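## Task

Scene 1: get the roll of masking tape onto the desk, open the hand and back the robot away from it. The robot must stay upright and not end up tilted. The tape counts only if it stays on the desk without any part of the robot supporting it.

## Robot and tools

Robot: a two-wheeled cart with two SO101-style arms (left_arm, right_arm), a pan/tilt head camera and a camera on each wrist. The cart is 0.53 m wide and spans x = -0.35 to 0.07 m. The arm pan axes sit at x = -0.060, y = +0.155 (left) and -0.155 m (right). The shoulders are 0.89 m up. Links: upper arm 0.116, forearm 0.135, hand 0.162 m. A fixed-jaw tip reaches about 0.44 m from its pan axis at most, and never below 0.55 m above the floor. Something may occasionally nudge a loose object.

Frames: the base frame has its origin on the floor between the drive wheels, x forward, y left, z up. left_hand and right_hand in the state are fixed-jaw tip positions in this frame. A held object sits beside the tip, on the swinging-jaw side. In the hand's own axes, z runs out along the fingers and y points from the swinging jaw to the fixed jaw. Odometry is the base frame as it was at scene start. It counts wheel rotation, so slip shows up as travel. Heading is in radians, -3.142 to 3.142, left positive.

execute_actions(actions, cameras): actions is a list holding one action or nothing. An empty list just reports state and images. An action may hold "base", "joints" or both, and they start together.
- "base" takes exactly one key. translate_m is a relative drive in metres, -1.4 to 1.4, forward positive. rotate_rad is a relative turn in place, -3.2 to 3.2, counter-clockwise (left) positive. There is no sideways motion. A base offset is measured from the base position in the latest reported state.
- "joints" is a single dict keyed by joint name, covering both arms and the head. Each value is an absolute target in radians. Ranges: head_pan_rad -3.2 to 3.2 (0 is forward, + is left); head_tilt_rad -0.76 to 1.45 (0 is level, + is down). For each arm (prefix left_arm_ or right_arm_): shoulder_pan_rad ±1.919; shoulder_lift_rad ±1.745; elbow_flex_rad -1.69 to 1.58; wrist_flex_rad ±1.658; wrist_roll_rad -2.743 to 2.841; gripper_rad 0 to 1.919. Any joint you omit keeps its earlier target.
- cameras: a list drawn from head_camera, left_wrist_camera, right_wrist_camera and all. Omitted or null gives all; [] gives none. The pictures line gives the image order.
An unknown key or an out-of-range value rejects the whole call. One action runs for at most 15 s.

wait(seconds): 0 to 10. It commands nothing and returns state and images.
zoom_image(camera, region): region is [x0, y0, x1, y1] in pixels of that camera's newest full image (644x476), at most 504x504.
read_manual(section): returns licence texts only.
finished_scene(scene): pass 1 or 2. Call it only once the object rests on the desk, released, with the robot clear. It cannot be undone.

Joint meaning. Pan: at 0, left_arm points left and right_arm points right. Positive is clockwise seen from above, so forward is +1.571 (left) and -1.571 (right). Bend: with lift, elbow and wrist flex all 0, the upper arm is up (tilted 0.24 rad outward) and the forearm and fingers are level. Positive bends downward. The sum of the three is the finger angle below level; 1.571 means pointing down. Roll: -1.522 puts the fixed jaw on the left looking outward, 1.619 puts it on the right, and 0.049 closes the jaws in the arm plane. Over furniture with level fingers, keep the fixed jaw on the left, because the hand body then sits above the fingers. Jaw opening by gripper angle: 0 → 0.003 m, 0.3 → 0.026, 0.6 → 0.049, 1 → 0.076, 1.919 → 0.106.

Stowed arm: shoulder_pan -1.75 (left) or 1.75 (right), shoulder_lift 0.05, elbow_flex 1.35, wrist_flex -1.55, wrist_roll -1.52. When stowing, set wrist_flex and wrist_roll first and then the other three. Leaving stow, do not move the wrist joints first, or the hand may hit or jam on the cart. A turn in place needs 0.44 m clear all round. Next to a desk, turning or reversing can snag the cart's rear and tip the robot.

Result lines: base_status and joint_status report how the last accepted action ended. "done" means the target was reached; for the base it means the wheels turned fully, even if they slipped. "off_target" means it stopped short, because of load, an obstruction or a tripped motor, and may still be pushing. "time_out" drops the target and holds position. "joint command not followed" (often with a cause line) means a self-collision check blocked that arm's targets; the gripper part still runs. Joints that stay blocked read "not_followed" and may be retried later. on_its_own lists motion you did not command. To stop a blocked joint straining, send its current reading as its target. A gripper holding something reads "off_target"; "done" means empty or barely gripping.

Sag: loaded joints settle below their target. On the next move in the same direction, add the last sag back, upward. Hand positions can be off by a few cm.

Gripping: the squeeze grows as the target goes below the contact angle, up to 0.2 rad below it. Going further adds nothing and can trip the jaw.

Overload: a joint held more than about 0.30 rad from its target for about 2 s trips and drops to 20 % torque. Thinking time counts toward that. To reset, once the reading is steady, send a target 0.2 rad from the reading on the side away from the failed target. If that is out of range, send 0.04 rad beyond the limit, or the limit itself for a jaw. Payload per hand is about 0.4 kg at full reach and about 0.7 kg within 0.28 m of the pan axis; two hands close in manage about 1 kg. Long holding heats shoulder_lift. MOTOR HOT warns at 55 °C, and at 70 °C an OVER-TEMPERATURE FAULT stops the arm, and keys show "limit_stop_at_motor_heat" until you resend them.

Avoid: dropping, slamming or shoving objects hard; pulling on things in front of the robot, which can tip it; arms or hands hitting or pressing on each other, which can end the run; any tipping.

Cameras: pinhole plus radial distortion, 644x476. head_camera fy 610.874, cx 322.954, cy 237.879. Wrist cameras are wide-angle (fovy about 88° left, 78° right). Poses follow the joints, so they carry reading errors.

Each tool is called after "Request:" by a JSON object that holds its "op" and its "data", one argument or row to a line.

## Session

I'll start by looking at the current state of the robot and scene.

Request:
{"op": "execute_actions", "data": {
  "actions": []
}}

Scene clock: 0.00 s.
base_odometry: x=+0.000 y=+0.000 heading=+0.000 (m, m, rad; odometry frame)
base_status: not commanded
joint_positions: head_pan_rad=+0.019 head_tilt_rad=+0.004 left_arm_shoulder_pan_rad=-1.719 left_arm_shoulder_lift_rad=+0.031 left_arm_elbow_flex_rad=+1.365 left_arm_wrist_flex_rad=-1.597 left_arm_wrist_roll_rad=-1.527 left_arm_gripper_rad=+1.920 right_arm_shoulder_pan_rad=+1.762 right_arm_shoulder_lift_rad=+0.022 right_arm_elbow_flex_rad=+1.347 right_arm_wrist_flex_rad=-1.584 right_arm_wrist_roll_rad=-1.498 right_arm_gripper_rad=+1.920
joint_status: not commanded
left_hand: x=-0.3039 y=+0.1108 z=+0.9054 quat_wxyz=(-0.059, -0.631, -0.045, +0.772) (m; base frame)
right_hand: x=-0.3069 y=-0.1150 z=+0.9087 quat_wxyz=(-0.084, +0.625, -0.052, -0.774) (m; base frame)
pictures: head_camera, left_wrist_camera, right_wrist_camera
Images, in order (width x height): head_camera 644x476, left_wrist_camera 644x476, right_wrist_camera 644x476.

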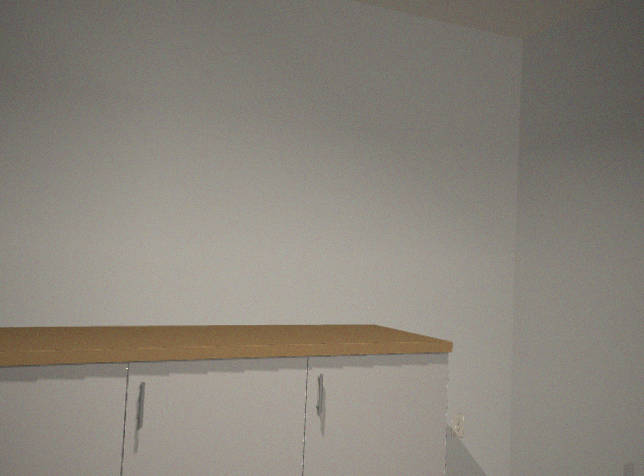

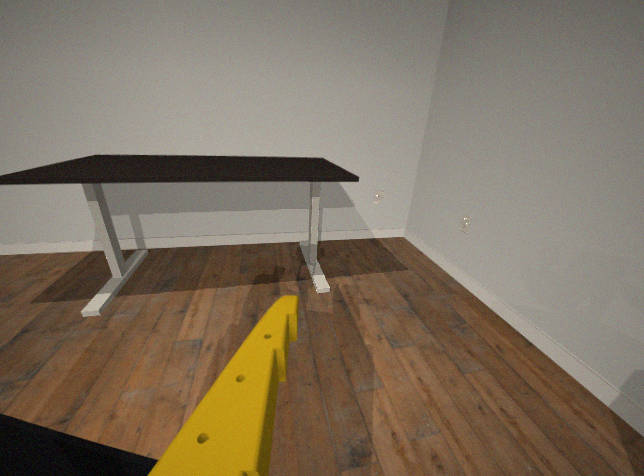

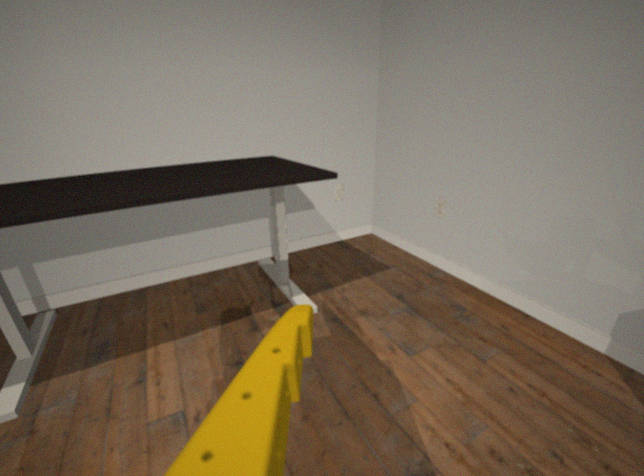

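The desk is behind me and there's a counter ahead. I'll pan the head to find the tape.

Request:
{"op": "execute_actions", "data": {
  "actions": [
    {"joints": {"head_pan_rad": 0.7, "head_tilt_rad": 0.35}}
  ],
  "cameras": ["head_camera"]
}}

Scene clock: 3.60 s.
base_odometry: x=+0.000 y=+0.000 heading=+0.000 (m, m, rad; odometry frame)
base_status: not commanded
joint_positions: head_pan_rad=+0.690 head_tilt_rad=+0.343 left_arm_shoulder_pan_rad=-1.719 left_arm_shoulder_lift_rad=+0.031 left_arm_elbow_flex_rad=+1.365 left_arm_wrist_flex_rad=-1.597 left_arm_wrist_roll_rad=-1.527 left_arm_gripper_rad=+1.920 right_arm_shoulder_pan_rad=+1.762 right_arm_shoulder_lift_rad=+0.022 right_arm_elbow_flex_rad=+1.347 right_arm_wrist_flex_rad=-1.584 right_arm_wrist_roll_rad=-1.498 right_arm_gripper_rad=+1.920
joint_status: all done
left_hand: x=-0.3039 y=+0.1108 z=+0.9054 quat_wxyz=(-0.059, -0.631, -0.045, +0.772) (m; base frame)
right_hand: x=-0.3069 y=-0.1150 z=+0.9087 quat_wxyz=(-0.084, +0.625, -0.052, -0.774) (m; base frame)
pictures: head_camera
camera_calibration (this result's frames):
head_camera: T_world_to_cam=[[0.612256, -0.788612, 0.0568702, -0.0377159], [-0.193385, -0.219105, -0.956345, 1.13708], [0.766645, 0.57453, -0.286654, 0.357498], [0, 0, 0, 1]] pos_world=[-0.0310882, 0.0140034, 1.19207]
Images, in order (width x height): head_camera 644x476.

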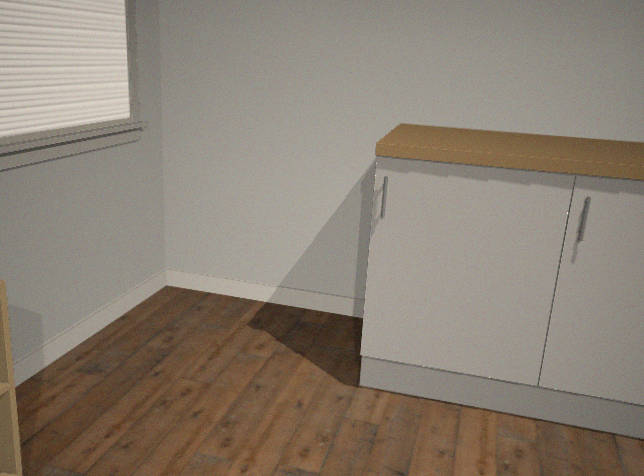

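Request:
{"op": "execute_actions", "data": {
  "actions": [
    {"joints": {"head_pan_rad": 1.5, "head_tilt_rad": 0.4}}
  ],
  "cameras": ["head_camera"]
}}

Scene clock: 6.27 s.
base_odometry: x=+0.000 y=+0.000 heading=+0.000 (m, m, rad; odometry frame)
base_status: not commanded
joint_positions: head_pan_rad=+1.490 head_tilt_rad=+0.393 left_arm_shoulder_pan_rad=-1.719 left_arm_shoulder_lift_rad=+0.031 left_arm_elbow_flex_rad=+1.365 left_arm_wrist_flex_rad=-1.597 left_arm_wrist_roll_rad=-1.527 left_arm_gripper_rad=+1.920 right_arm_shoulder_pan_rad=+1.762 right_arm_shoulder_lift_rad=+0.022 right_arm_elbow_flex_rad=+1.347 right_arm_wrist_flex_rad=-1.584 right_arm_wrist_roll_rad=-1.498 right_arm_gripper_rad=+1.920
joint_status: all done
left_hand: x=-0.3039 y=+0.1108 z=+0.9054 quat_wxyz=(-0.059, -0.631, -0.045, +0.772) (m; base frame)
right_hand: x=-0.3069 y=-0.1150 z=+0.9087 quat_wxyz=(-0.084, +0.625, -0.052, -0.774) (m; base frame)
pictures: head_camera
camera_calibration (this result's frames):
head_camera: T_world_to_cam=[[0.992512, -0.10734, 0.0582938, -0.0214823], [0.0185982, -0.338876, -0.940647, 1.12898], [0.120723, 0.934688, -0.334342, 0.382029], [0, 0, 0, 1]] pos_world=[-0.0457954, 0.0231992, 1.19095]
Images, in order (width x height): head_camera 644x476.

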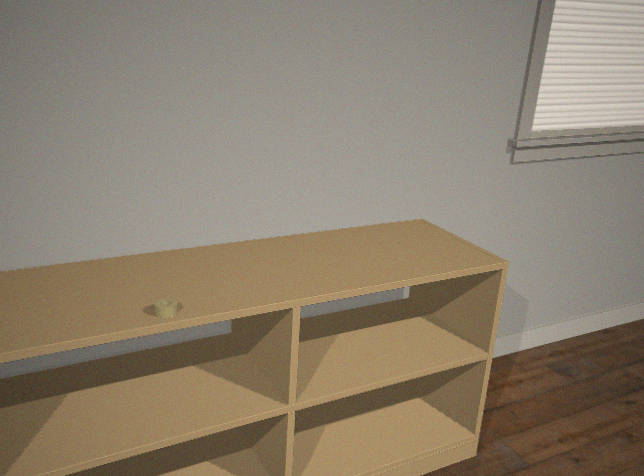

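There's a small object on the shelf. I'll zoom in.

Request:
{"op": "zoom_image", "data": {
  "camera": "head_camera",
  "region": [100, 260, 240, 360]
}}

Region (100, 260, 240, 360) of head_camera's 644x476 image, scaled by 3.600; it fills the top 360 rows of this view, and the rest is white.

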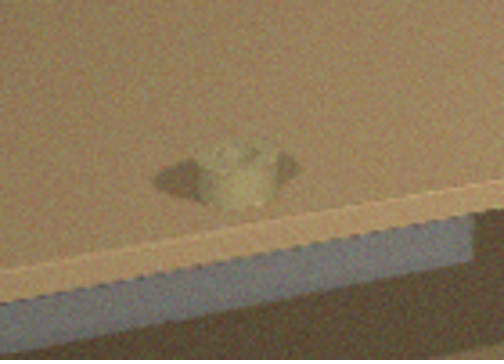

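The tape roll is on top of the low shelf to my left, about 0.62 m high. I'll turn to face it and start bringing the right arm out.

Request:
{"op": "execute_actions", "data": {
  "actions": [
    {"base": {"rotate_rad": 1.9}, "joints": {"head_pan_rad": -0.1, "head_tilt_rad": 0.45, "right_arm_shoulder_pan_rad": -0.6, "right_arm_shoulder_lift_rad": -0.2, "right_arm_elbow_flex_rad": 1.0}}
  ],
  "cameras": ["head_camera"]
}}

Scene clock: 48.43 s.
base_odometry: x=-0.001 y=+0.000 heading=+1.899 (m, m, rad; odometry frame)
base_status: done
joint_positions: head_pan_rad=-0.090 head_tilt_rad=+0.444 left_arm_shoulder_pan_rad=-1.719 left_arm_shoulder_lift_rad=+0.031 left_arm_elbow_flex_rad=+1.365 left_arm_wrist_flex_rad=-1.597 left_arm_wrist_roll_rad=-1.527 left_arm_gripper_rad=+1.920 right_arm_shoulder_pan_rad=-0.591 right_arm_shoulder_lift_rad=-0.167 right_arm_elbow_flex_rad=+1.031 right_arm_wrist_flex_rad=-1.584 right_arm_wrist_roll_rad=-1.498 right_arm_gripper_rad=+1.920
joint_status: all done
left_hand: x=-0.3039 y=+0.1108 z=+0.9054 quat_wxyz=(-0.059, -0.631, -0.045, +0.772) (m; base frame)
right_hand: x=+0.0867 y=-0.3599 z=+1.0160 quat_wxyz=(+0.798, +0.190, +0.366, -0.438) (m; base frame)
pictures: head_camera
camera_calibration (this result's frames):
head_camera: T_world_to_cam=[[-0.113557, -0.991744, 0.0595698, -0.0749362], [-0.385632, -0.0112601, -0.922584, 1.08919], [0.915638, -0.127738, -0.381169, 0.473289], [0, 0, 0, 1]] pos_world=[-0.021845, -0.00159655, 1.18973]
Images, in order (width x height): head_camera 644x476.

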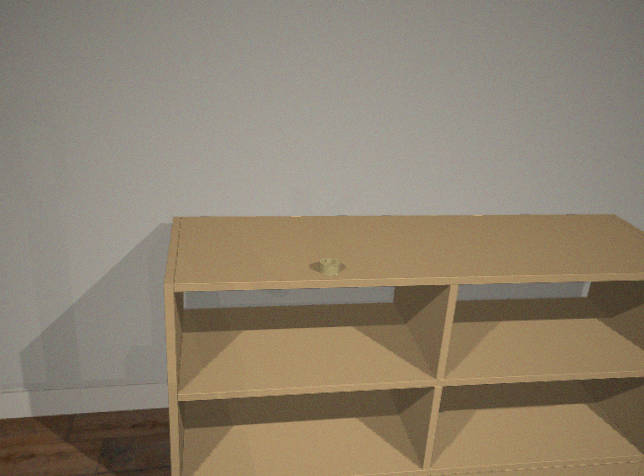

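Request:
{"op": "execute_actions", "data": {
  "actions": [
    {"base": {"translate_m": 0.85}, "joints": {"head_pan_rad": -0.4, "head_tilt_rad": 0.95, "right_arm_shoulder_lift_rad": 0.55, "right_arm_elbow_flex_rad": -0.05, "right_arm_wrist_flex_rad": 1.0, "right_arm_wrist_roll_rad": -1.52}}
  ],
  "cameras": ["head_camera", "right_wrist_camera"]
}}

Scene clock: 75.80 s.
base_odometry: x=-0.276 y=+0.804 heading=+1.899 (m, m, rad; odometry frame)
base_status: done
joint_positions: head_pan_rad=-0.390 head_tilt_rad=+0.945 left_arm_shoulder_pan_rad=-1.719 left_arm_shoulder_lift_rad=+0.031 left_arm_elbow_flex_rad=+1.365 left_arm_wrist_flex_rad=-1.597 left_arm_wrist_roll_rad=-1.527 left_arm_gripper_rad=+1.920 right_arm_shoulder_pan_rad=-0.591 right_arm_shoulder_lift_rad=+0.563 right_arm_elbow_flex_rad=-0.019 right_arm_wrist_flex_rad=+0.995 right_arm_wrist_roll_rad=-1.513 right_arm_gripper_rad=+1.920
joint_status: all done
left_hand: x=-0.3039 y=+0.1108 z=+0.9054 quat_wxyz=(-0.059, -0.631, -0.045, +0.772) (m; base frame)
right_hand: x=+0.0784 y=-0.3475 z=+0.7483 quat_wxyz=(+0.014, +0.467, +0.884, -0.007) (m; base frame)
pictures: head_camera, right_wrist_camera
camera_calibration (this result's frames):
head_camera: T_world_to_cam=[[-0.37237, -0.925893, 0.0637373, -0.0918973], [-0.738327, 0.253924, -0.624817, 0.729881], [0.56233, -0.279722, -0.778165, 0.913625], [0, 0, 0, 1]] pos_world=[-0.00908733, -0.0148603, 1.17285]
right_wrist_camera: T_world_to_cam=[[-0.843105, -0.536074, -0.0424081, -0.0940049], [-0.47203, 0.699983, 0.535921, -0.100185], [-0.257608, 0.471855, -0.843202, 0.888739], [0, 0, 0, 1]] pos_world=[0.1024, -0.399622, 0.799091]
Images, in order (width x height): head_camera 644x476, right_wrist_camera 644x476.

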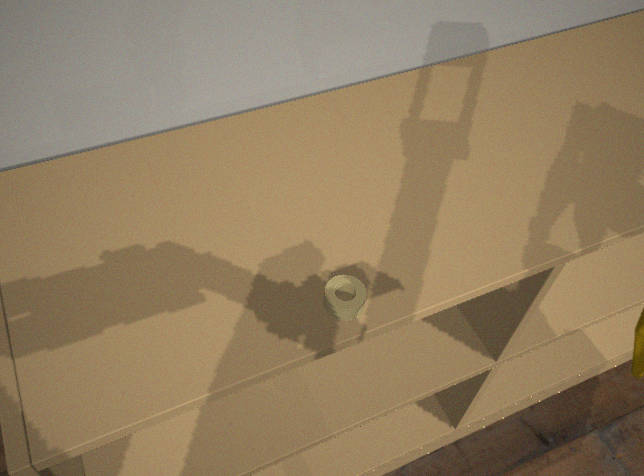

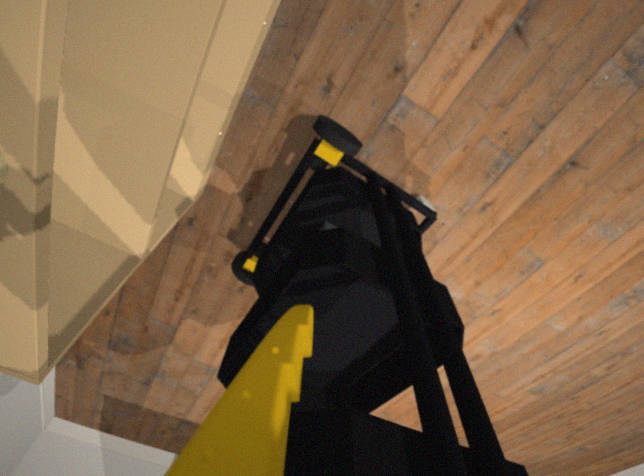

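Request:
{"op": "zoom_image", "data": {
  "camera": "head_camera",
  "region": [280, 240, 420, 360]
}}

Region (280, 240, 420, 360) of head_camera's 644x476 image, scaled by 3.600; it fills the top 432 rows of this view, and the rest is white.

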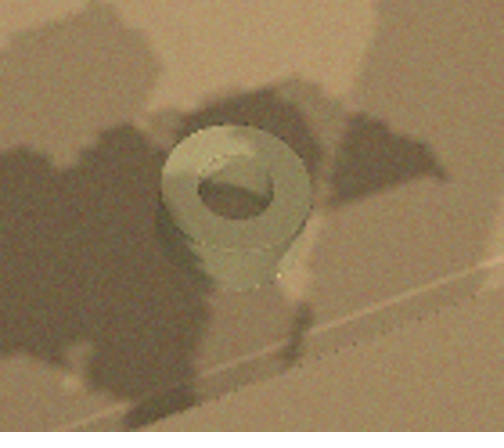

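Request:
{"op": "execute_actions", "data": {
  "actions": [
    {"base": {"translate_m": 0.11}, "joints": {"head_pan_rad": -0.65, "head_tilt_rad": 1.1, "right_arm_shoulder_pan_rad": -1.48, "right_arm_gripper_rad": 1.0}}
  ],
  "cameras": ["head_camera", "right_wrist_camera"]
}}

Scene clock: 102.07 s.
base_odometry: x=-0.311 y=+0.909 heading=+1.899 (m, m, rad; odometry frame)
base_status: done
joint_positions: head_pan_rad=-0.640 head_tilt_rad=+1.095 left_arm_shoulder_pan_rad=-1.719 left_arm_shoulder_lift_rad=+0.031 left_arm_elbow_flex_rad=+1.365 left_arm_wrist_flex_rad=-1.597 left_arm_wrist_roll_rad=-1.527 left_arm_gripper_rad=+1.920 right_arm_shoulder_pan_rad=-1.470 right_arm_shoulder_lift_rad=+0.563 right_arm_elbow_flex_rad=-0.020 right_arm_wrist_flex_rad=+0.995 right_arm_wrist_roll_rad=-1.513 right_arm_gripper_rad=+1.006
joint_status: all done
left_hand: x=-0.3039 y=+0.1108 z=+0.9054 quat_wxyz=(-0.059, -0.631, -0.045, +0.772) (m; base frame)
right_hand: x=+0.1769 y=-0.1712 z=+0.7485 quat_wxyz=(+0.016, +0.046, +0.999, -0.001) (m; base frame)
pictures: head_camera, right_wrist_camera
camera_calibration (this result's frames):
head_camera: T_world_to_cam=[[-0.582289, -0.810624, 0.0618747, -0.0996196], [-0.720481, 0.479281, -0.501195, 0.588431], [0.376625, -0.33642, -0.863119, 1.00268], [0, 0, 0, 1]] pos_world=[-0.0116883, -0.0254568, 1.16651]
right_wrist_camera: T_world_to_cam=[[-0.124967, -0.991253, -0.0424458, -0.12144], [-0.840991, 0.0831309, 0.534625, -0.216578], [-0.52642, 0.102507, -0.844023, 0.816012], [0, 0, 0, 1]] pos_world=[0.232249, -0.18602, 0.799366]
Images, in order (width x height): head_camera 644x476, right_wrist_camera 644x476.

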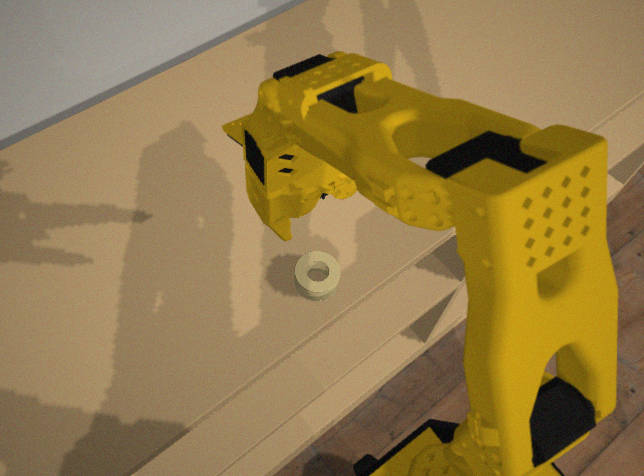

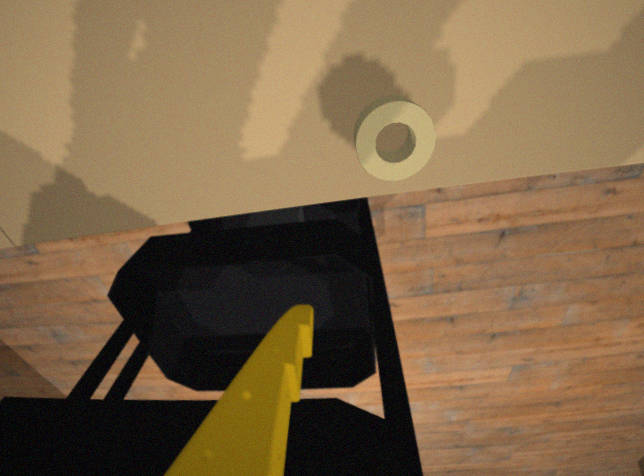

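Request:
{"op": "zoom_image", "data": {
  "camera": "right_wrist_camera",
  "region": [300, 40, 500, 240]
}}

Request:
{"op": "zoom_image", "data": {
  "camera": "head_camera",
  "region": [220, 180, 400, 340]
}}

Region (300, 40, 500, 240) of right_wrist_camera's 644x476 image, scaled by 2.520.

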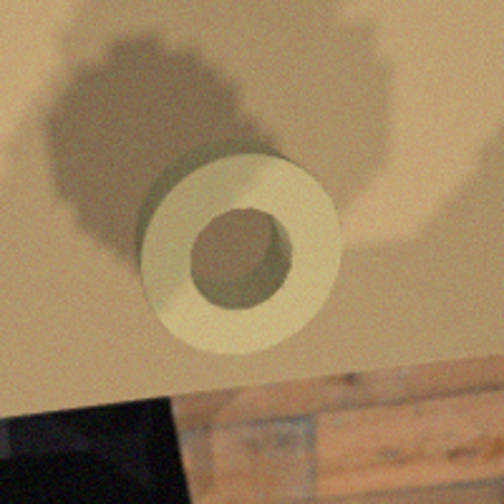

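Region (220, 180, 400, 340) of head_camera's 644x476 image, scaled by 2.800.

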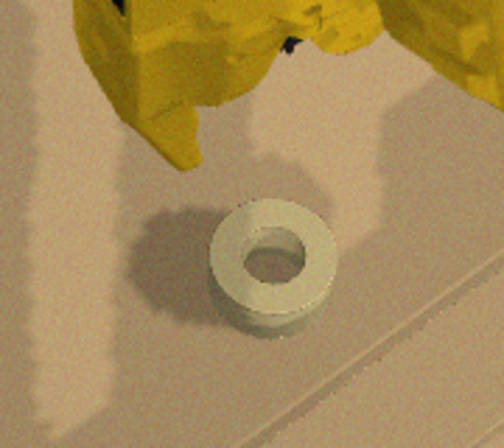

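Request:
{"op": "execute_actions", "data": {
  "actions": [
    {"joints": {"right_arm_shoulder_pan_rad": -1.44, "right_arm_shoulder_lift_rad": 0.9, "right_arm_elbow_flex_rad": -0.09, "right_arm_wrist_flex_rad": 0.61}}
  ],
  "cameras": ["head_camera", "right_wrist_camera"]
}}

Scene clock: 133.90 s.
base_odometry: x=-0.311 y=+0.909 heading=+1.899 (m, m, rad; odometry frame)
base_status: not commanded
joint_positions: head_pan_rad=-0.640 head_tilt_rad=+1.095 left_arm_shoulder_pan_rad=-1.719 left_arm_shoulder_lift_rad=+0.031 left_arm_elbow_flex_rad=+1.365 left_arm_wrist_flex_rad=-1.597 left_arm_wrist_roll_rad=-1.527 left_arm_gripper_rad=+1.920 right_arm_shoulder_pan_rad=-1.450 right_arm_shoulder_lift_rad=+0.910 right_arm_elbow_flex_rad=-0.063 right_arm_wrist_flex_rad=+0.618 right_arm_wrist_roll_rad=-1.513 right_arm_gripper_rad=+1.006
joint_status: all done
left_hand: x=-0.3039 y=+0.1108 z=+0.9054 quat_wxyz=(-0.059, -0.631, -0.045, +0.772) (m; base frame)
right_hand: x=+0.1856 y=-0.1770 z=+0.6837 quat_wxyz=(+0.053, +0.056, +0.997, -0.003) (m; base frame)
pictures: head_camera, right_wrist_camera
camera_calibration (this result's frames):
head_camera: T_world_to_cam=[[-0.582289, -0.810624, 0.0618747, -0.0996196], [-0.720481, 0.479281, -0.501195, 0.588431], [0.376625, -0.33642, -0.863119, 1.00268], [0, 0, 0, 1]] pos_world=[-0.0116883, -0.0254568, 1.16651]
right_wrist_camera: T_world_to_cam=[[-0.141543, -0.988948, -0.0441353, -0.124234], [-0.875935, 0.104347, 0.471008, -0.120399], [-0.461197, 0.105327, -0.881024, 0.78019], [0, 0, 0, 1]] pos_world=[0.236775, -0.192473, 0.738592]
Images, in order (width x height): head_camera 644x476, right_wrist_camera 644x476.

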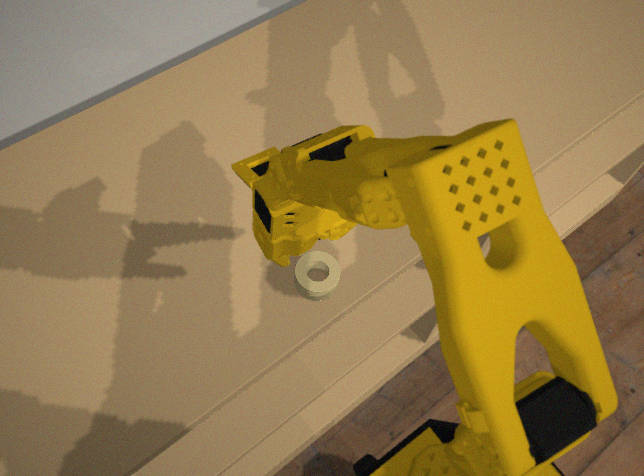

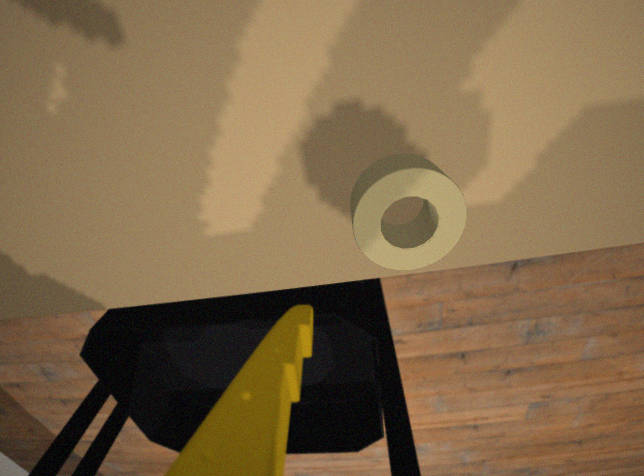

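Request:
{"op": "execute_actions", "data": {
  "actions": [
    {"joints": {"right_arm_shoulder_pan_rad": -1.415, "right_arm_shoulder_lift_rad": 1.33, "right_arm_elbow_flex_rad": -0.41, "right_arm_wrist_flex_rad": 0.45}}
  ],
  "cameras": ["head_camera", "right_wrist_camera"]
}}

Scene clock: 158.90 s.
base_odometry: x=-0.311 y=+0.909 heading=+1.899 (m, m, rad; odometry frame)
base_status: not commanded
joint_positions: head_pan_rad=-0.640 head_tilt_rad=+1.095 left_arm_shoulder_pan_rad=-1.719 left_arm_shoulder_lift_rad=+0.031 left_arm_elbow_flex_rad=+1.365 left_arm_wrist_flex_rad=-1.597 left_arm_wrist_roll_rad=-1.527 left_arm_gripper_rad=+1.920 right_arm_shoulder_pan_rad=-1.427 right_arm_shoulder_lift_rad=+1.341 right_arm_elbow_flex_rad=-0.385 right_arm_wrist_flex_rad=+0.458 right_arm_wrist_roll_rad=-1.513 right_arm_gripper_rad=+1.006
joint_status: all done
left_hand: x=-0.3039 y=+0.1108 z=+0.9054 quat_wxyz=(-0.059, -0.631, -0.045, +0.772) (m; base frame)
right_hand: x=+0.1918 y=-0.1837 z=+0.6266 quat_wxyz=(+0.078, +0.067, +0.995, -0.006) (m; base frame)
pictures: head_camera, right_wrist_camera
camera_calibration (this result's frames):
head_camera: T_world_to_cam=[[-0.582289, -0.810624, 0.0618747, -0.0996196], [-0.720481, 0.479281, -0.501195, 0.588431], [0.376625, -0.33642, -0.863119, 1.00268], [0, 0, 0, 1]] pos_world=[-0.0116883, -0.0254568, 1.16651]
right_wrist_camera: T_world_to_cam=[[-0.162021, -0.985753, -0.0451586, -0.127275], [-0.895771, 0.127727, 0.425769, -0.0509472], [-0.413936, 0.109436, -0.903704, 0.739319], [0, 0, 0, 1]] pos_world=[0.239772, -0.199862, 0.68407]
Images, in order (width x height): head_camera 644x476, right_wrist_camera 644x476.

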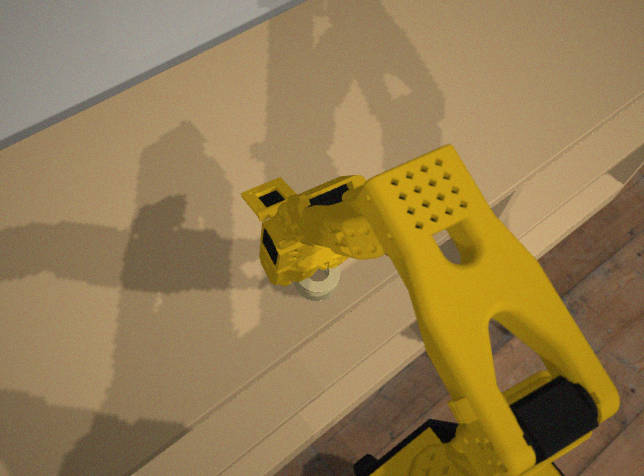

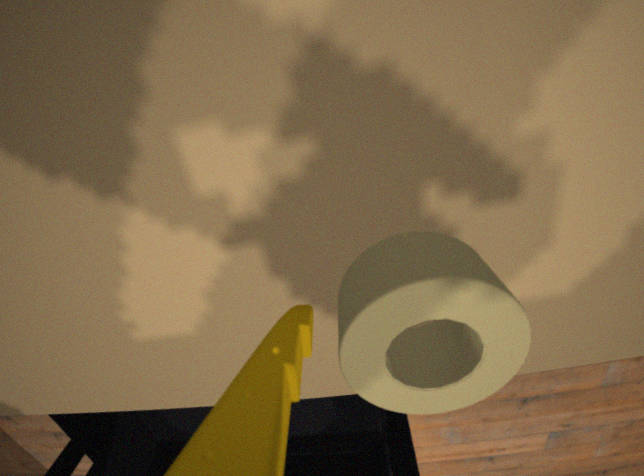

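Request:
{"op": "execute_actions", "data": {
  "actions": [
    {"joints": {"right_arm_gripper_rad": 0.36}}
  ],
  "cameras": ["head_camera", "right_wrist_camera"]
}}

Scene clock: 169.10 s.
base_odometry: x=-0.311 y=+0.909 heading=+1.899 (m, m, rad; odometry frame)
base_status: not commanded
joint_positions: head_pan_rad=-0.640 head_tilt_rad=+1.095 left_arm_shoulder_pan_rad=-1.719 left_arm_shoulder_lift_rad=+0.031 left_arm_elbow_flex_rad=+1.365 left_arm_wrist_flex_rad=-1.597 left_arm_wrist_roll_rad=-1.527 left_arm_gripper_rad=+1.920 right_arm_shoulder_pan_rad=-1.422 right_arm_shoulder_lift_rad=+1.341 right_arm_elbow_flex_rad=-0.399 right_arm_wrist_flex_rad=+0.457 right_arm_wrist_roll_rad=-1.513 right_arm_gripper_rad=+0.366
joint_status: all done
left_hand: x=-0.3039 y=+0.1108 z=+0.9054 quat_wxyz=(-0.059, -0.631, -0.045, +0.772) (m; base frame)
right_hand: x=+0.1955 y=-0.1854 z=+0.6281 quat_wxyz=(+0.086, +0.069, +0.994, -0.007) (m; base frame)
pictures: head_camera, right_wrist_camera
camera_calibration (this result's frames):
head_camera: T_world_to_cam=[[-0.582367, -0.810568, 0.0618743, -0.0996228], [-0.720445, 0.47936, -0.501172, 0.588406], [0.376574, -0.336443, -0.863133, 1.00269], [0, 0, 0, 1]] pos_world=[-0.0116905, -0.0254605, 1.16651]
right_wrist_camera: T_world_to_cam=[[-0.165869, -0.9851, -0.045446, -0.127258], [-0.901528, 0.132797, 0.41184, -0.0372311], [-0.399668, 0.109282, -0.910122, 0.743659], [0, 0, 0, 1]] pos_world=[0.242544, -0.201687, 0.68637]
Images, in order (width x height): head_camera 644x476, right_wrist_camera 644x476.

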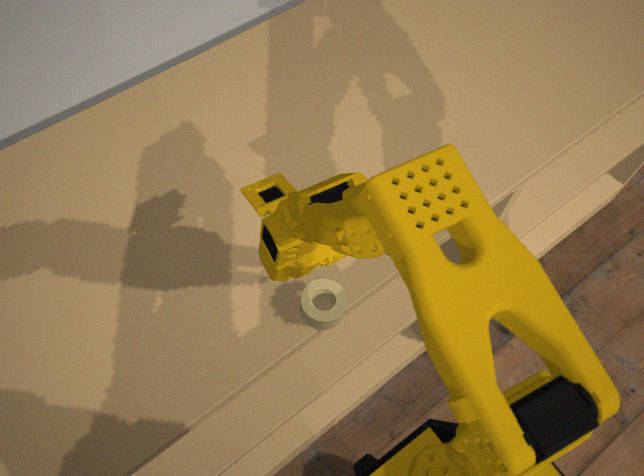

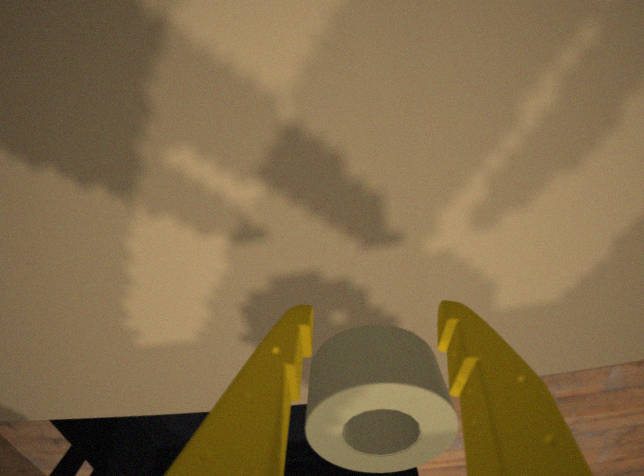

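Request:
{"op": "zoom_image", "data": {
  "camera": "head_camera",
  "region": [240, 220, 420, 380]
}}

Region (240, 220, 420, 380) of head_camera's 644x476 image, scaled by 2.800.

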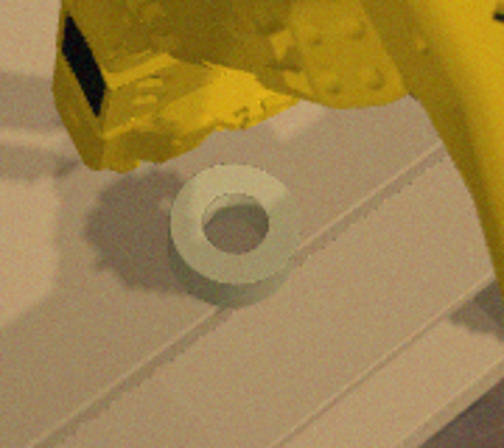

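Request:
{"op": "zoom_image", "data": {
  "camera": "right_wrist_camera",
  "region": [250, 276, 510, 476]
}}

Region (250, 276, 510, 476) of right_wrist_camera's 644x476 image, scaled by 1.938; it fills the top 388 rows of this view, and the rest is white.

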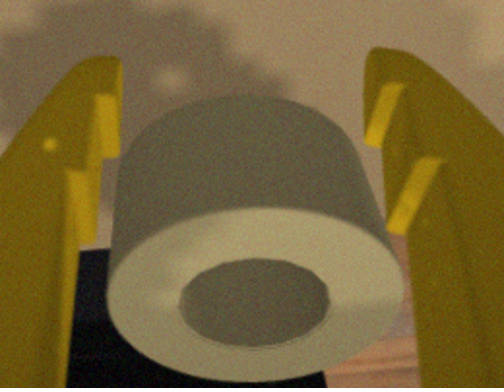

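The tape squeezed out toward the edge. I'll lift away with the shoulder only so I don't drag it, then line up again from above.

Request:
{"op": "execute_actions", "data": {
  "actions": [
    {"joints": {"right_arm_shoulder_lift_rad": 0.87, "right_arm_gripper_rad": 0.9, "right_arm_shoulder_pan_rad": -1.465}}
  ],
  "cameras": []
}}

Request:
{"op": "execute_actions", "data": {
  "actions": [
    {"joints": {"right_arm_elbow_flex_rad": 0.04, "right_arm_wrist_flex_rad": 0.62}}
  ],
  "cameras": ["head_camera", "right_wrist_camera"]
}}

Scene clock: 256.83 s.
base_odometry: x=-0.311 y=+0.909 heading=+1.899 (m, m, rad; odometry frame)
base_status: not commanded
joint_positions: head_pan_rad=-0.640 head_tilt_rad=+1.095 left_arm_shoulder_pan_rad=-1.719 left_arm_shoulder_lift_rad=+0.031 left_arm_elbow_flex_rad=+1.365 left_arm_wrist_flex_rad=-1.597 left_arm_wrist_roll_rad=-1.527 left_arm_gripper_rad=+1.920 right_arm_shoulder_pan_rad=-1.455 right_arm_shoulder_lift_rad=+0.931 right_arm_elbow_flex_rad=-0.399 right_arm_wrist_flex_rad=+0.457 right_arm_wrist_roll_rad=-1.513 right_arm_gripper_rad=+0.894
joint_status: all done
left_hand: x=-0.3039 y=+0.1108 z=+0.9054 quat_wxyz=(-0.059, -0.631, -0.045, +0.772) (m; base frame)
right_hand: x=+0.2829 y=-0.1872 z=+0.7404 quat_wxyz=(+0.286, +0.051, +0.957, -0.018) (m; base frame)
pictures: none
No camera images: the call's "cameras" was empty. Leave "cameras" out to get every camera's image.

Scene clock: 257.93 s.
base_odometry: x=-0.311 y=+0.909 heading=+1.899 (m, m, rad; odometry frame)
base_status: not commanded
joint_positions: head_pan_rad=-0.640 head_tilt_rad=+1.095 left_arm_shoulder_pan_rad=-1.719 left_arm_shoulder_lift_rad=+0.031 left_arm_elbow_flex_rad=+1.365 left_arm_wrist_flex_rad=-1.597 left_arm_wrist_roll_rad=-1.527 left_arm_gripper_rad=+1.920 right_arm_shoulder_pan_rad=-1.455 right_arm_shoulder_lift_rad=+0.922 right_arm_elbow_flex_rad=+0.041 right_arm_wrist_flex_rad=+0.615 right_arm_wrist_roll_rad=-1.513 right_arm_gripper_rad=+0.894
joint_status: all done
left_hand: x=-0.3039 y=+0.1108 z=+0.9054 quat_wxyz=(-0.059, -0.631, -0.045, +0.772) (m; base frame)
right_hand: x=+0.1563 y=-0.1725 z=+0.6714 quat_wxyz=(-0.004, +0.054, +0.999, +0.000) (m; base frame)
pictures: head_camera, right_wrist_camera
camera_calibration (this result's frames):
head_camera: T_world_to_cam=[[-0.582367, -0.810568, 0.0618743, -0.0996228], [-0.720445, 0.47936, -0.501172, 0.588406], [0.376574, -0.336443, -0.863133, 1.00269], [0, 0, 0, 1]] pos_world=[-0.0116905, -0.0254605, 1.16651]
right_wrist_camera: T_world_to_cam=[[-0.141819, -0.989025, -0.041434, -0.1262], [-0.817776, 0.093472, 0.567896, -0.216741], [-0.557791, 0.114422, -0.822057, 0.732378], [0, 0, 0, 1]] pos_world=[0.213371, -0.188356, 0.719914]
Images, in order (width x height): head_camera 644x476, right_wrist_camera 644x476.

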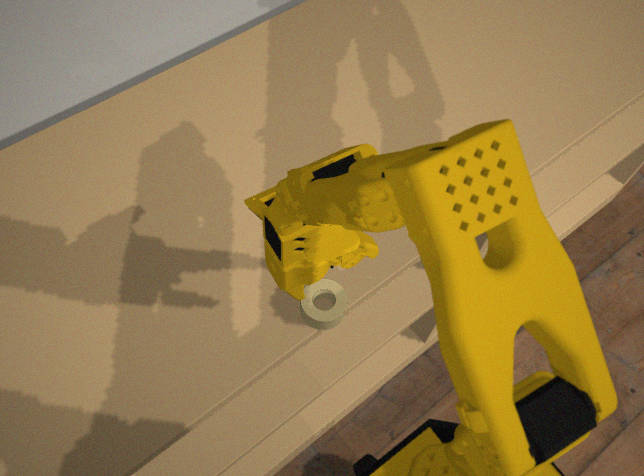

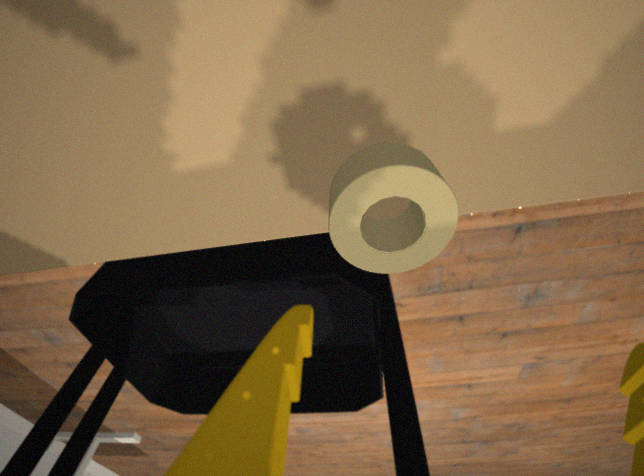

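Request:
{"op": "zoom_image", "data": {
  "camera": "right_wrist_camera",
  "region": [270, 120, 490, 340]
}}

Region (270, 120, 490, 340) of right_wrist_camera's 644x476 image, scaled by 2.291.

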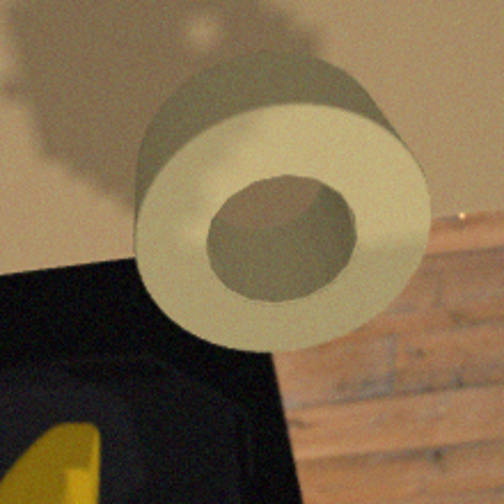

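Request:
{"op": "execute_actions", "data": {
  "actions": [
    {"joints": {"right_arm_shoulder_lift_rad": 1.287, "right_arm_elbow_flex_rad": -0.295, "right_arm_wrist_flex_rad": 0.535}}
  ],
  "cameras": ["head_camera", "right_wrist_camera"]
}}

Scene clock: 286.27 s.
base_odometry: x=-0.311 y=+0.909 heading=+1.899 (m, m, rad; odometry frame)
base_status: not commanded
joint_positions: head_pan_rad=-0.640 head_tilt_rad=+1.095 left_arm_shoulder_pan_rad=-1.719 left_arm_shoulder_lift_rad=+0.031 left_arm_elbow_flex_rad=+1.365 left_arm_wrist_flex_rad=-1.597 left_arm_wrist_roll_rad=-1.527 left_arm_gripper_rad=+1.920 right_arm_shoulder_pan_rad=-1.455 right_arm_shoulder_lift_rad=+1.297 right_arm_elbow_flex_rad=-0.272 right_arm_wrist_flex_rad=+0.542 right_arm_wrist_roll_rad=-1.513 right_arm_gripper_rad=+0.894
joint_status: all done
left_hand: x=-0.3039 y=+0.1108 z=+0.9054 quat_wxyz=(-0.059, -0.631, -0.045, +0.772) (m; base frame)
right_hand: x=+0.1605 y=-0.1730 z=+0.6244 quat_wxyz=(+0.002, +0.054, +0.999, +0.000) (m; base frame)
pictures: head_camera, right_wrist_camera
camera_calibration (this result's frames):
head_camera: T_world_to_cam=[[-0.582367, -0.810568, 0.0618743, -0.0996228], [-0.720445, 0.47936, -0.501172, 0.588406], [0.376574, -0.336443, -0.863133, 1.00269], [0, 0, 0, 1]] pos_world=[-0.0116905, -0.0254605, 1.16651]
right_wrist_camera: T_world_to_cam=[[-0.141376, -0.989077, -0.0417129, -0.127938], [-0.823785, 0.0941734, 0.559025, -0.17994], [-0.548991, 0.113395, -0.828101, 0.698408], [0, 0, 0, 1]] pos_world=[0.2171, -0.188791, 0.673607]
Images, in order (width x height): head_camera 644x476, right_wrist_camera 644x476.

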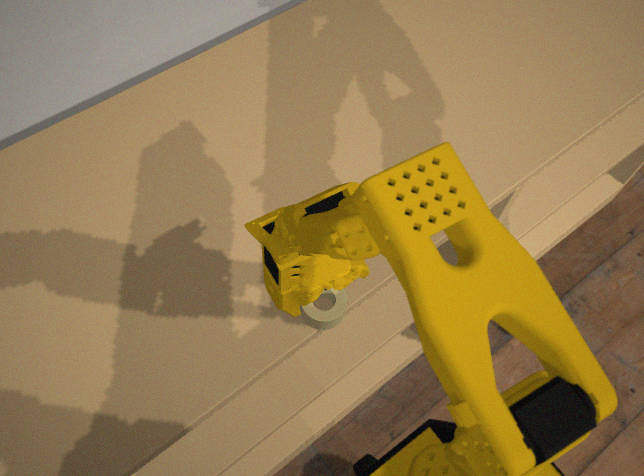

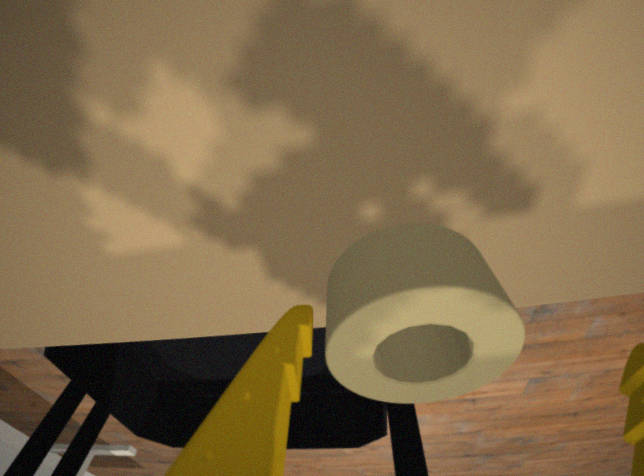

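Request:
{"op": "zoom_image", "data": {
  "camera": "right_wrist_camera",
  "region": [270, 200, 550, 440]
}}

Region (270, 200, 550, 440) of right_wrist_camera's 644x476 image, scaled by 1.800; it fills the top 432 rows of this view, and the rest is white.

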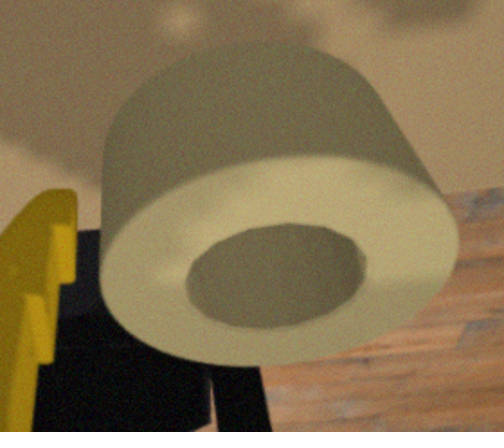

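Request:
{"op": "execute_actions", "data": {
  "actions": [
    {"joints": {"right_arm_wrist_flex_rad": 0.568, "right_arm_gripper_rad": 0.62}}
  ],
  "cameras": ["right_wrist_camera"]
}}

Scene clock: 316.53 s.
base_odometry: x=-0.311 y=+0.909 heading=+1.899 (m, m, rad; odometry frame)
base_status: not commanded
joint_positions: head_pan_rad=-0.640 head_tilt_rad=+1.095 left_arm_shoulder_pan_rad=-1.719 left_arm_shoulder_lift_rad=+0.031 left_arm_elbow_flex_rad=+1.365 left_arm_wrist_flex_rad=-1.597 left_arm_wrist_roll_rad=-1.527 left_arm_gripper_rad=+1.920 right_arm_shoulder_pan_rad=-1.455 right_arm_shoulder_lift_rad=+1.297 right_arm_elbow_flex_rad=-0.272 right_arm_wrist_flex_rad=+0.562 right_arm_wrist_roll_rad=-1.513 right_arm_gripper_rad=+0.627
joint_status: all done
left_hand: x=-0.3039 y=+0.1108 z=+0.9054 quat_wxyz=(-0.059, -0.631, -0.045, +0.772) (m; base frame)
right_hand: x=+0.1573 y=-0.1726 z=+0.6244 quat_wxyz=(-0.008, +0.054, +0.999, +0.001) (m; base frame)
pictures: right_wrist_camera
camera_calibration (this result's frames):
right_wrist_camera: T_world_to_cam=[[-0.142197, -0.988981, -0.041191, -0.1282], [-0.812549, 0.092862, 0.575448, -0.194858], [-0.565282, 0.115297, -0.816801, 0.692477], [0, 0, 0, 1]] pos_world=[0.214883, -0.188532, 0.672466]
Images, in order (width x height): right_wrist_camera 644x476.

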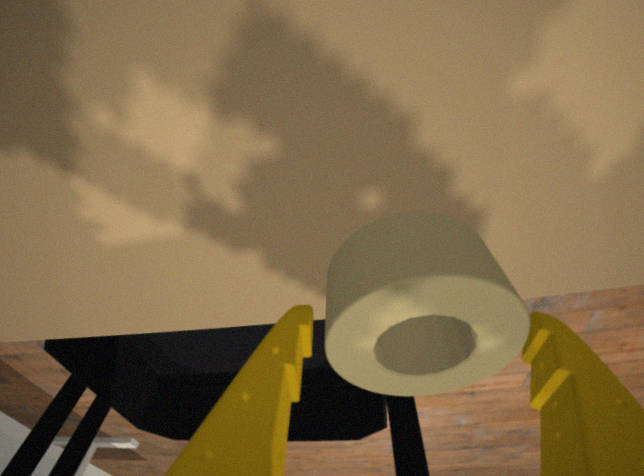

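Request:
{"op": "zoom_image", "data": {
  "camera": "right_wrist_camera",
  "region": [270, 200, 600, 440]
}}

Region (270, 200, 600, 440) of right_wrist_camera's 644x476 image, scaled by 1.527; it fills the top 367 rows of this view, and the rest is white.

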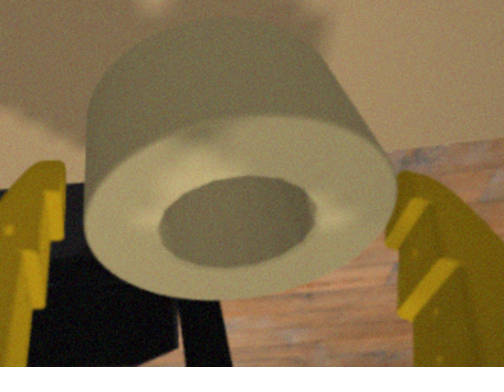

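Request:
{"op": "execute_actions", "data": {
  "actions": [
    {"joints": {"right_arm_gripper_rad": 0.45}}
  ],
  "cameras": ["head_camera", "right_wrist_camera"]
}}

Scene clock: 321.53 s.
base_odometry: x=-0.311 y=+0.909 heading=+1.899 (m, m, rad; odometry frame)
base_status: not commanded
joint_positions: head_pan_rad=-0.640 head_tilt_rad=+1.095 left_arm_shoulder_pan_rad=-1.719 left_arm_shoulder_lift_rad=+0.031 left_arm_elbow_flex_rad=+1.365 left_arm_wrist_flex_rad=-1.597 left_arm_wrist_roll_rad=-1.527 left_arm_gripper_rad=+1.920 right_arm_shoulder_pan_rad=-1.455 right_arm_shoulder_lift_rad=+1.297 right_arm_elbow_flex_rad=-0.273 right_arm_wrist_flex_rad=+0.562 right_arm_wrist_roll_rad=-1.513 right_arm_gripper_rad=+0.542
joint_status: right_arm_gripper_rad off_target (ended at +0.542, target +0.450)
left_hand: x=-0.3039 y=+0.1108 z=+0.9054 quat_wxyz=(-0.059, -0.631, -0.045, +0.772) (m; base frame)
right_hand: x=+0.1578 y=-0.1726 z=+0.6246 quat_wxyz=(-0.007, +0.054, +0.999, +0.000) (m; base frame)
pictures: head_camera, right_wrist_camera
camera_calibration (this result's frames):
head_camera: T_world_to_cam=[[-0.582367, -0.810568, 0.0618743, -0.0996228], [-0.720445, 0.47936, -0.501172, 0.588406], [0.376574, -0.336443, -0.863133, 1.00269], [0, 0, 0, 1]] pos_world=[-0.0116905, -0.0254605, 1.16651]
right_wrist_camera: T_world_to_cam=[[-0.142134, -0.988988, -0.0412318, -0.12817], [-0.813425, 0.0929642, 0.574192, -0.19364], [-0.564037, 0.115151, -0.817681, 0.693137], [0, 0, 0, 1]] pos_world=[0.215226, -0.188572, 0.672667]
Images, in order (width x height): head_camera 644x476, right_wrist_camera 644x476.

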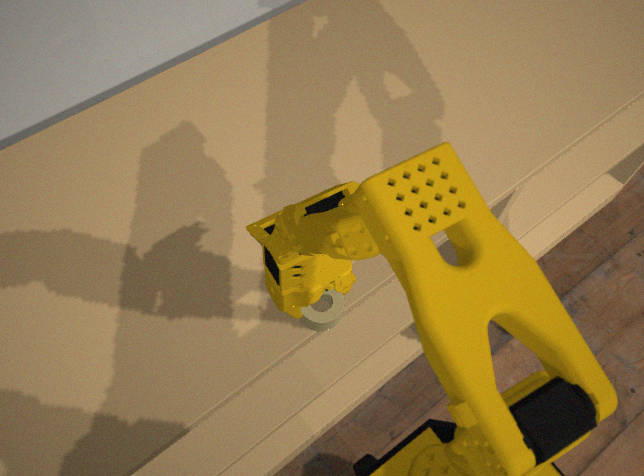

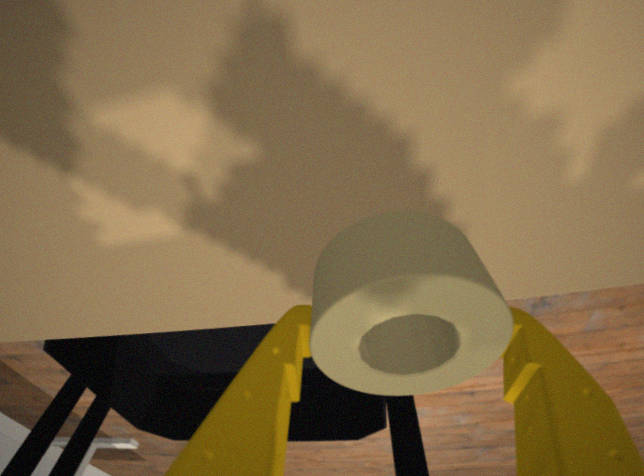

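The tape is held (the gripper stalled at 0.542). I'll tighten the grip a little and lift it up and outward, staying over the shelf.

Request:
{"op": "execute_actions", "data": {
  "actions": [
    {"joints": {"right_arm_gripper_rad": 0.39}}
  ],
  "cameras": []
}}

Request:
{"op": "execute_actions", "data": {
  "actions": [
    {"joints": {"right_arm_shoulder_lift_rad": 1.0}}
  ],
  "cameras": ["head_camera", "right_wrist_camera"]
}}

Scene clock: 325.37 s.
base_odometry: x=-0.311 y=+0.909 heading=+1.899 (m, m, rad; odometry frame)
base_status: not commanded
joint_positions: head_pan_rad=-0.640 head_tilt_rad=+1.095 left_arm_shoulder_pan_rad=-1.719 left_arm_shoulder_lift_rad=+0.031 left_arm_elbow_flex_rad=+1.365 left_arm_wrist_flex_rad=-1.597 left_arm_wrist_roll_rad=-1.527 left_arm_gripper_rad=+1.920 right_arm_shoulder_pan_rad=-1.455 right_arm_shoulder_lift_rad=+1.297 right_arm_elbow_flex_rad=-0.273 right_arm_wrist_flex_rad=+0.564 right_arm_wrist_roll_rad=-1.513 right_arm_gripper_rad=+0.535
joint_status: right_arm_gripper_rad off_target (ended at +0.535, target +0.390)
left_hand: x=-0.3039 y=+0.1108 z=+0.9054 quat_wxyz=(-0.059, -0.631, -0.045, +0.772) (m; base frame)
right_hand: x=+0.1575 y=-0.1726 z=+0.6246 quat_wxyz=(-0.008, +0.054, +0.999, +0.001) (m; base frame)
pictures: none
No camera images: the call's "cameras" was empty. Leave "cameras" out to get every camera's image.

Scene clock: 326.27 s.
base_odometry: x=-0.311 y=+0.909 heading=+1.899 (m, m, rad; odometry frame)
base_status: not commanded
joint_positions: head_pan_rad=-0.640 head_tilt_rad=+1.095 left_arm_shoulder_pan_rad=-1.719 left_arm_shoulder_lift_rad=+0.031 left_arm_elbow_flex_rad=+1.365 left_arm_wrist_flex_rad=-1.597 left_arm_wrist_roll_rad=-1.527 left_arm_gripper_rad=+1.920 right_arm_shoulder_pan_rad=-1.455 right_arm_shoulder_lift_rad=+1.059 right_arm_elbow_flex_rad=-0.273 right_arm_wrist_flex_rad=+0.564 right_arm_wrist_roll_rad=-1.513 right_arm_gripper_rad=+0.534
joint_status: all done
left_hand: x=-0.3039 y=+0.1108 z=+0.9054 quat_wxyz=(-0.059, -0.631, -0.045, +0.772) (m; base frame)
right_hand: x=+0.2153 y=-0.1794 z=+0.6763 quat_wxyz=(+0.110, +0.053, +0.992, -0.007) (m; base frame)
pictures: head_camera, right_wrist_camera
camera_calibration (this result's frames):
head_camera: T_world_to_cam=[[-0.582367, -0.810568, 0.0618743, -0.0996228], [-0.720445, 0.47936, -0.501172, 0.588406], [0.376574, -0.336443, -0.863133, 1.00269], [0, 0, 0, 1]] pos_world=[-0.0116905, -0.0254605, 1.16651]
right_wrist_camera: T_world_to_cam=[[-0.131818, -0.990192, -0.0462934, -0.123511], [-0.924319, 0.105908, 0.366631, -0.00936415], [-0.358132, 0.0911182, -0.929214, 0.795509], [0, 0, 0, 1]] pos_world=[0.259961, -0.193794, 0.736914]
Images, in order (width x height): head_camera 644x476, right_wrist_camera 644x476.

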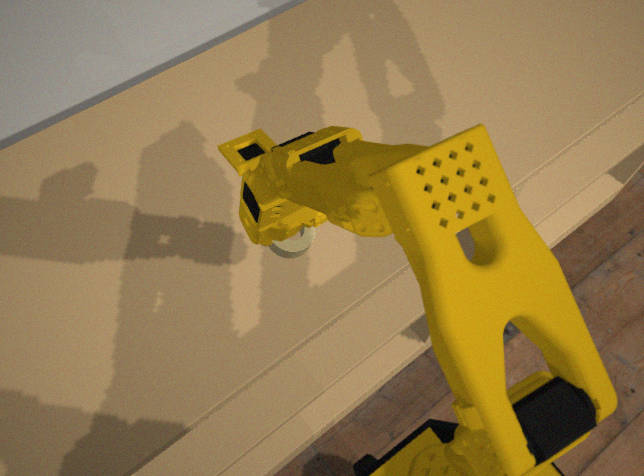

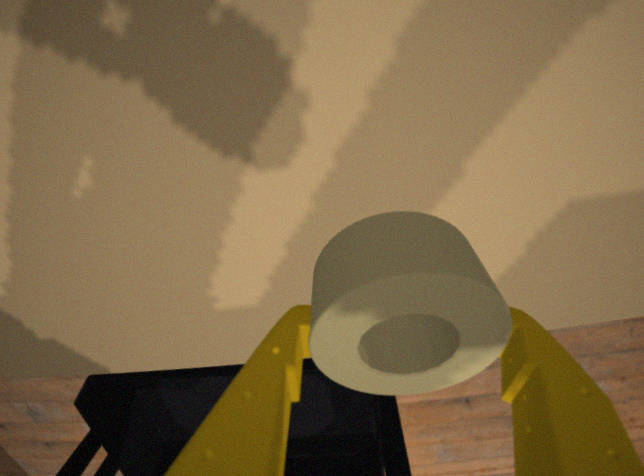

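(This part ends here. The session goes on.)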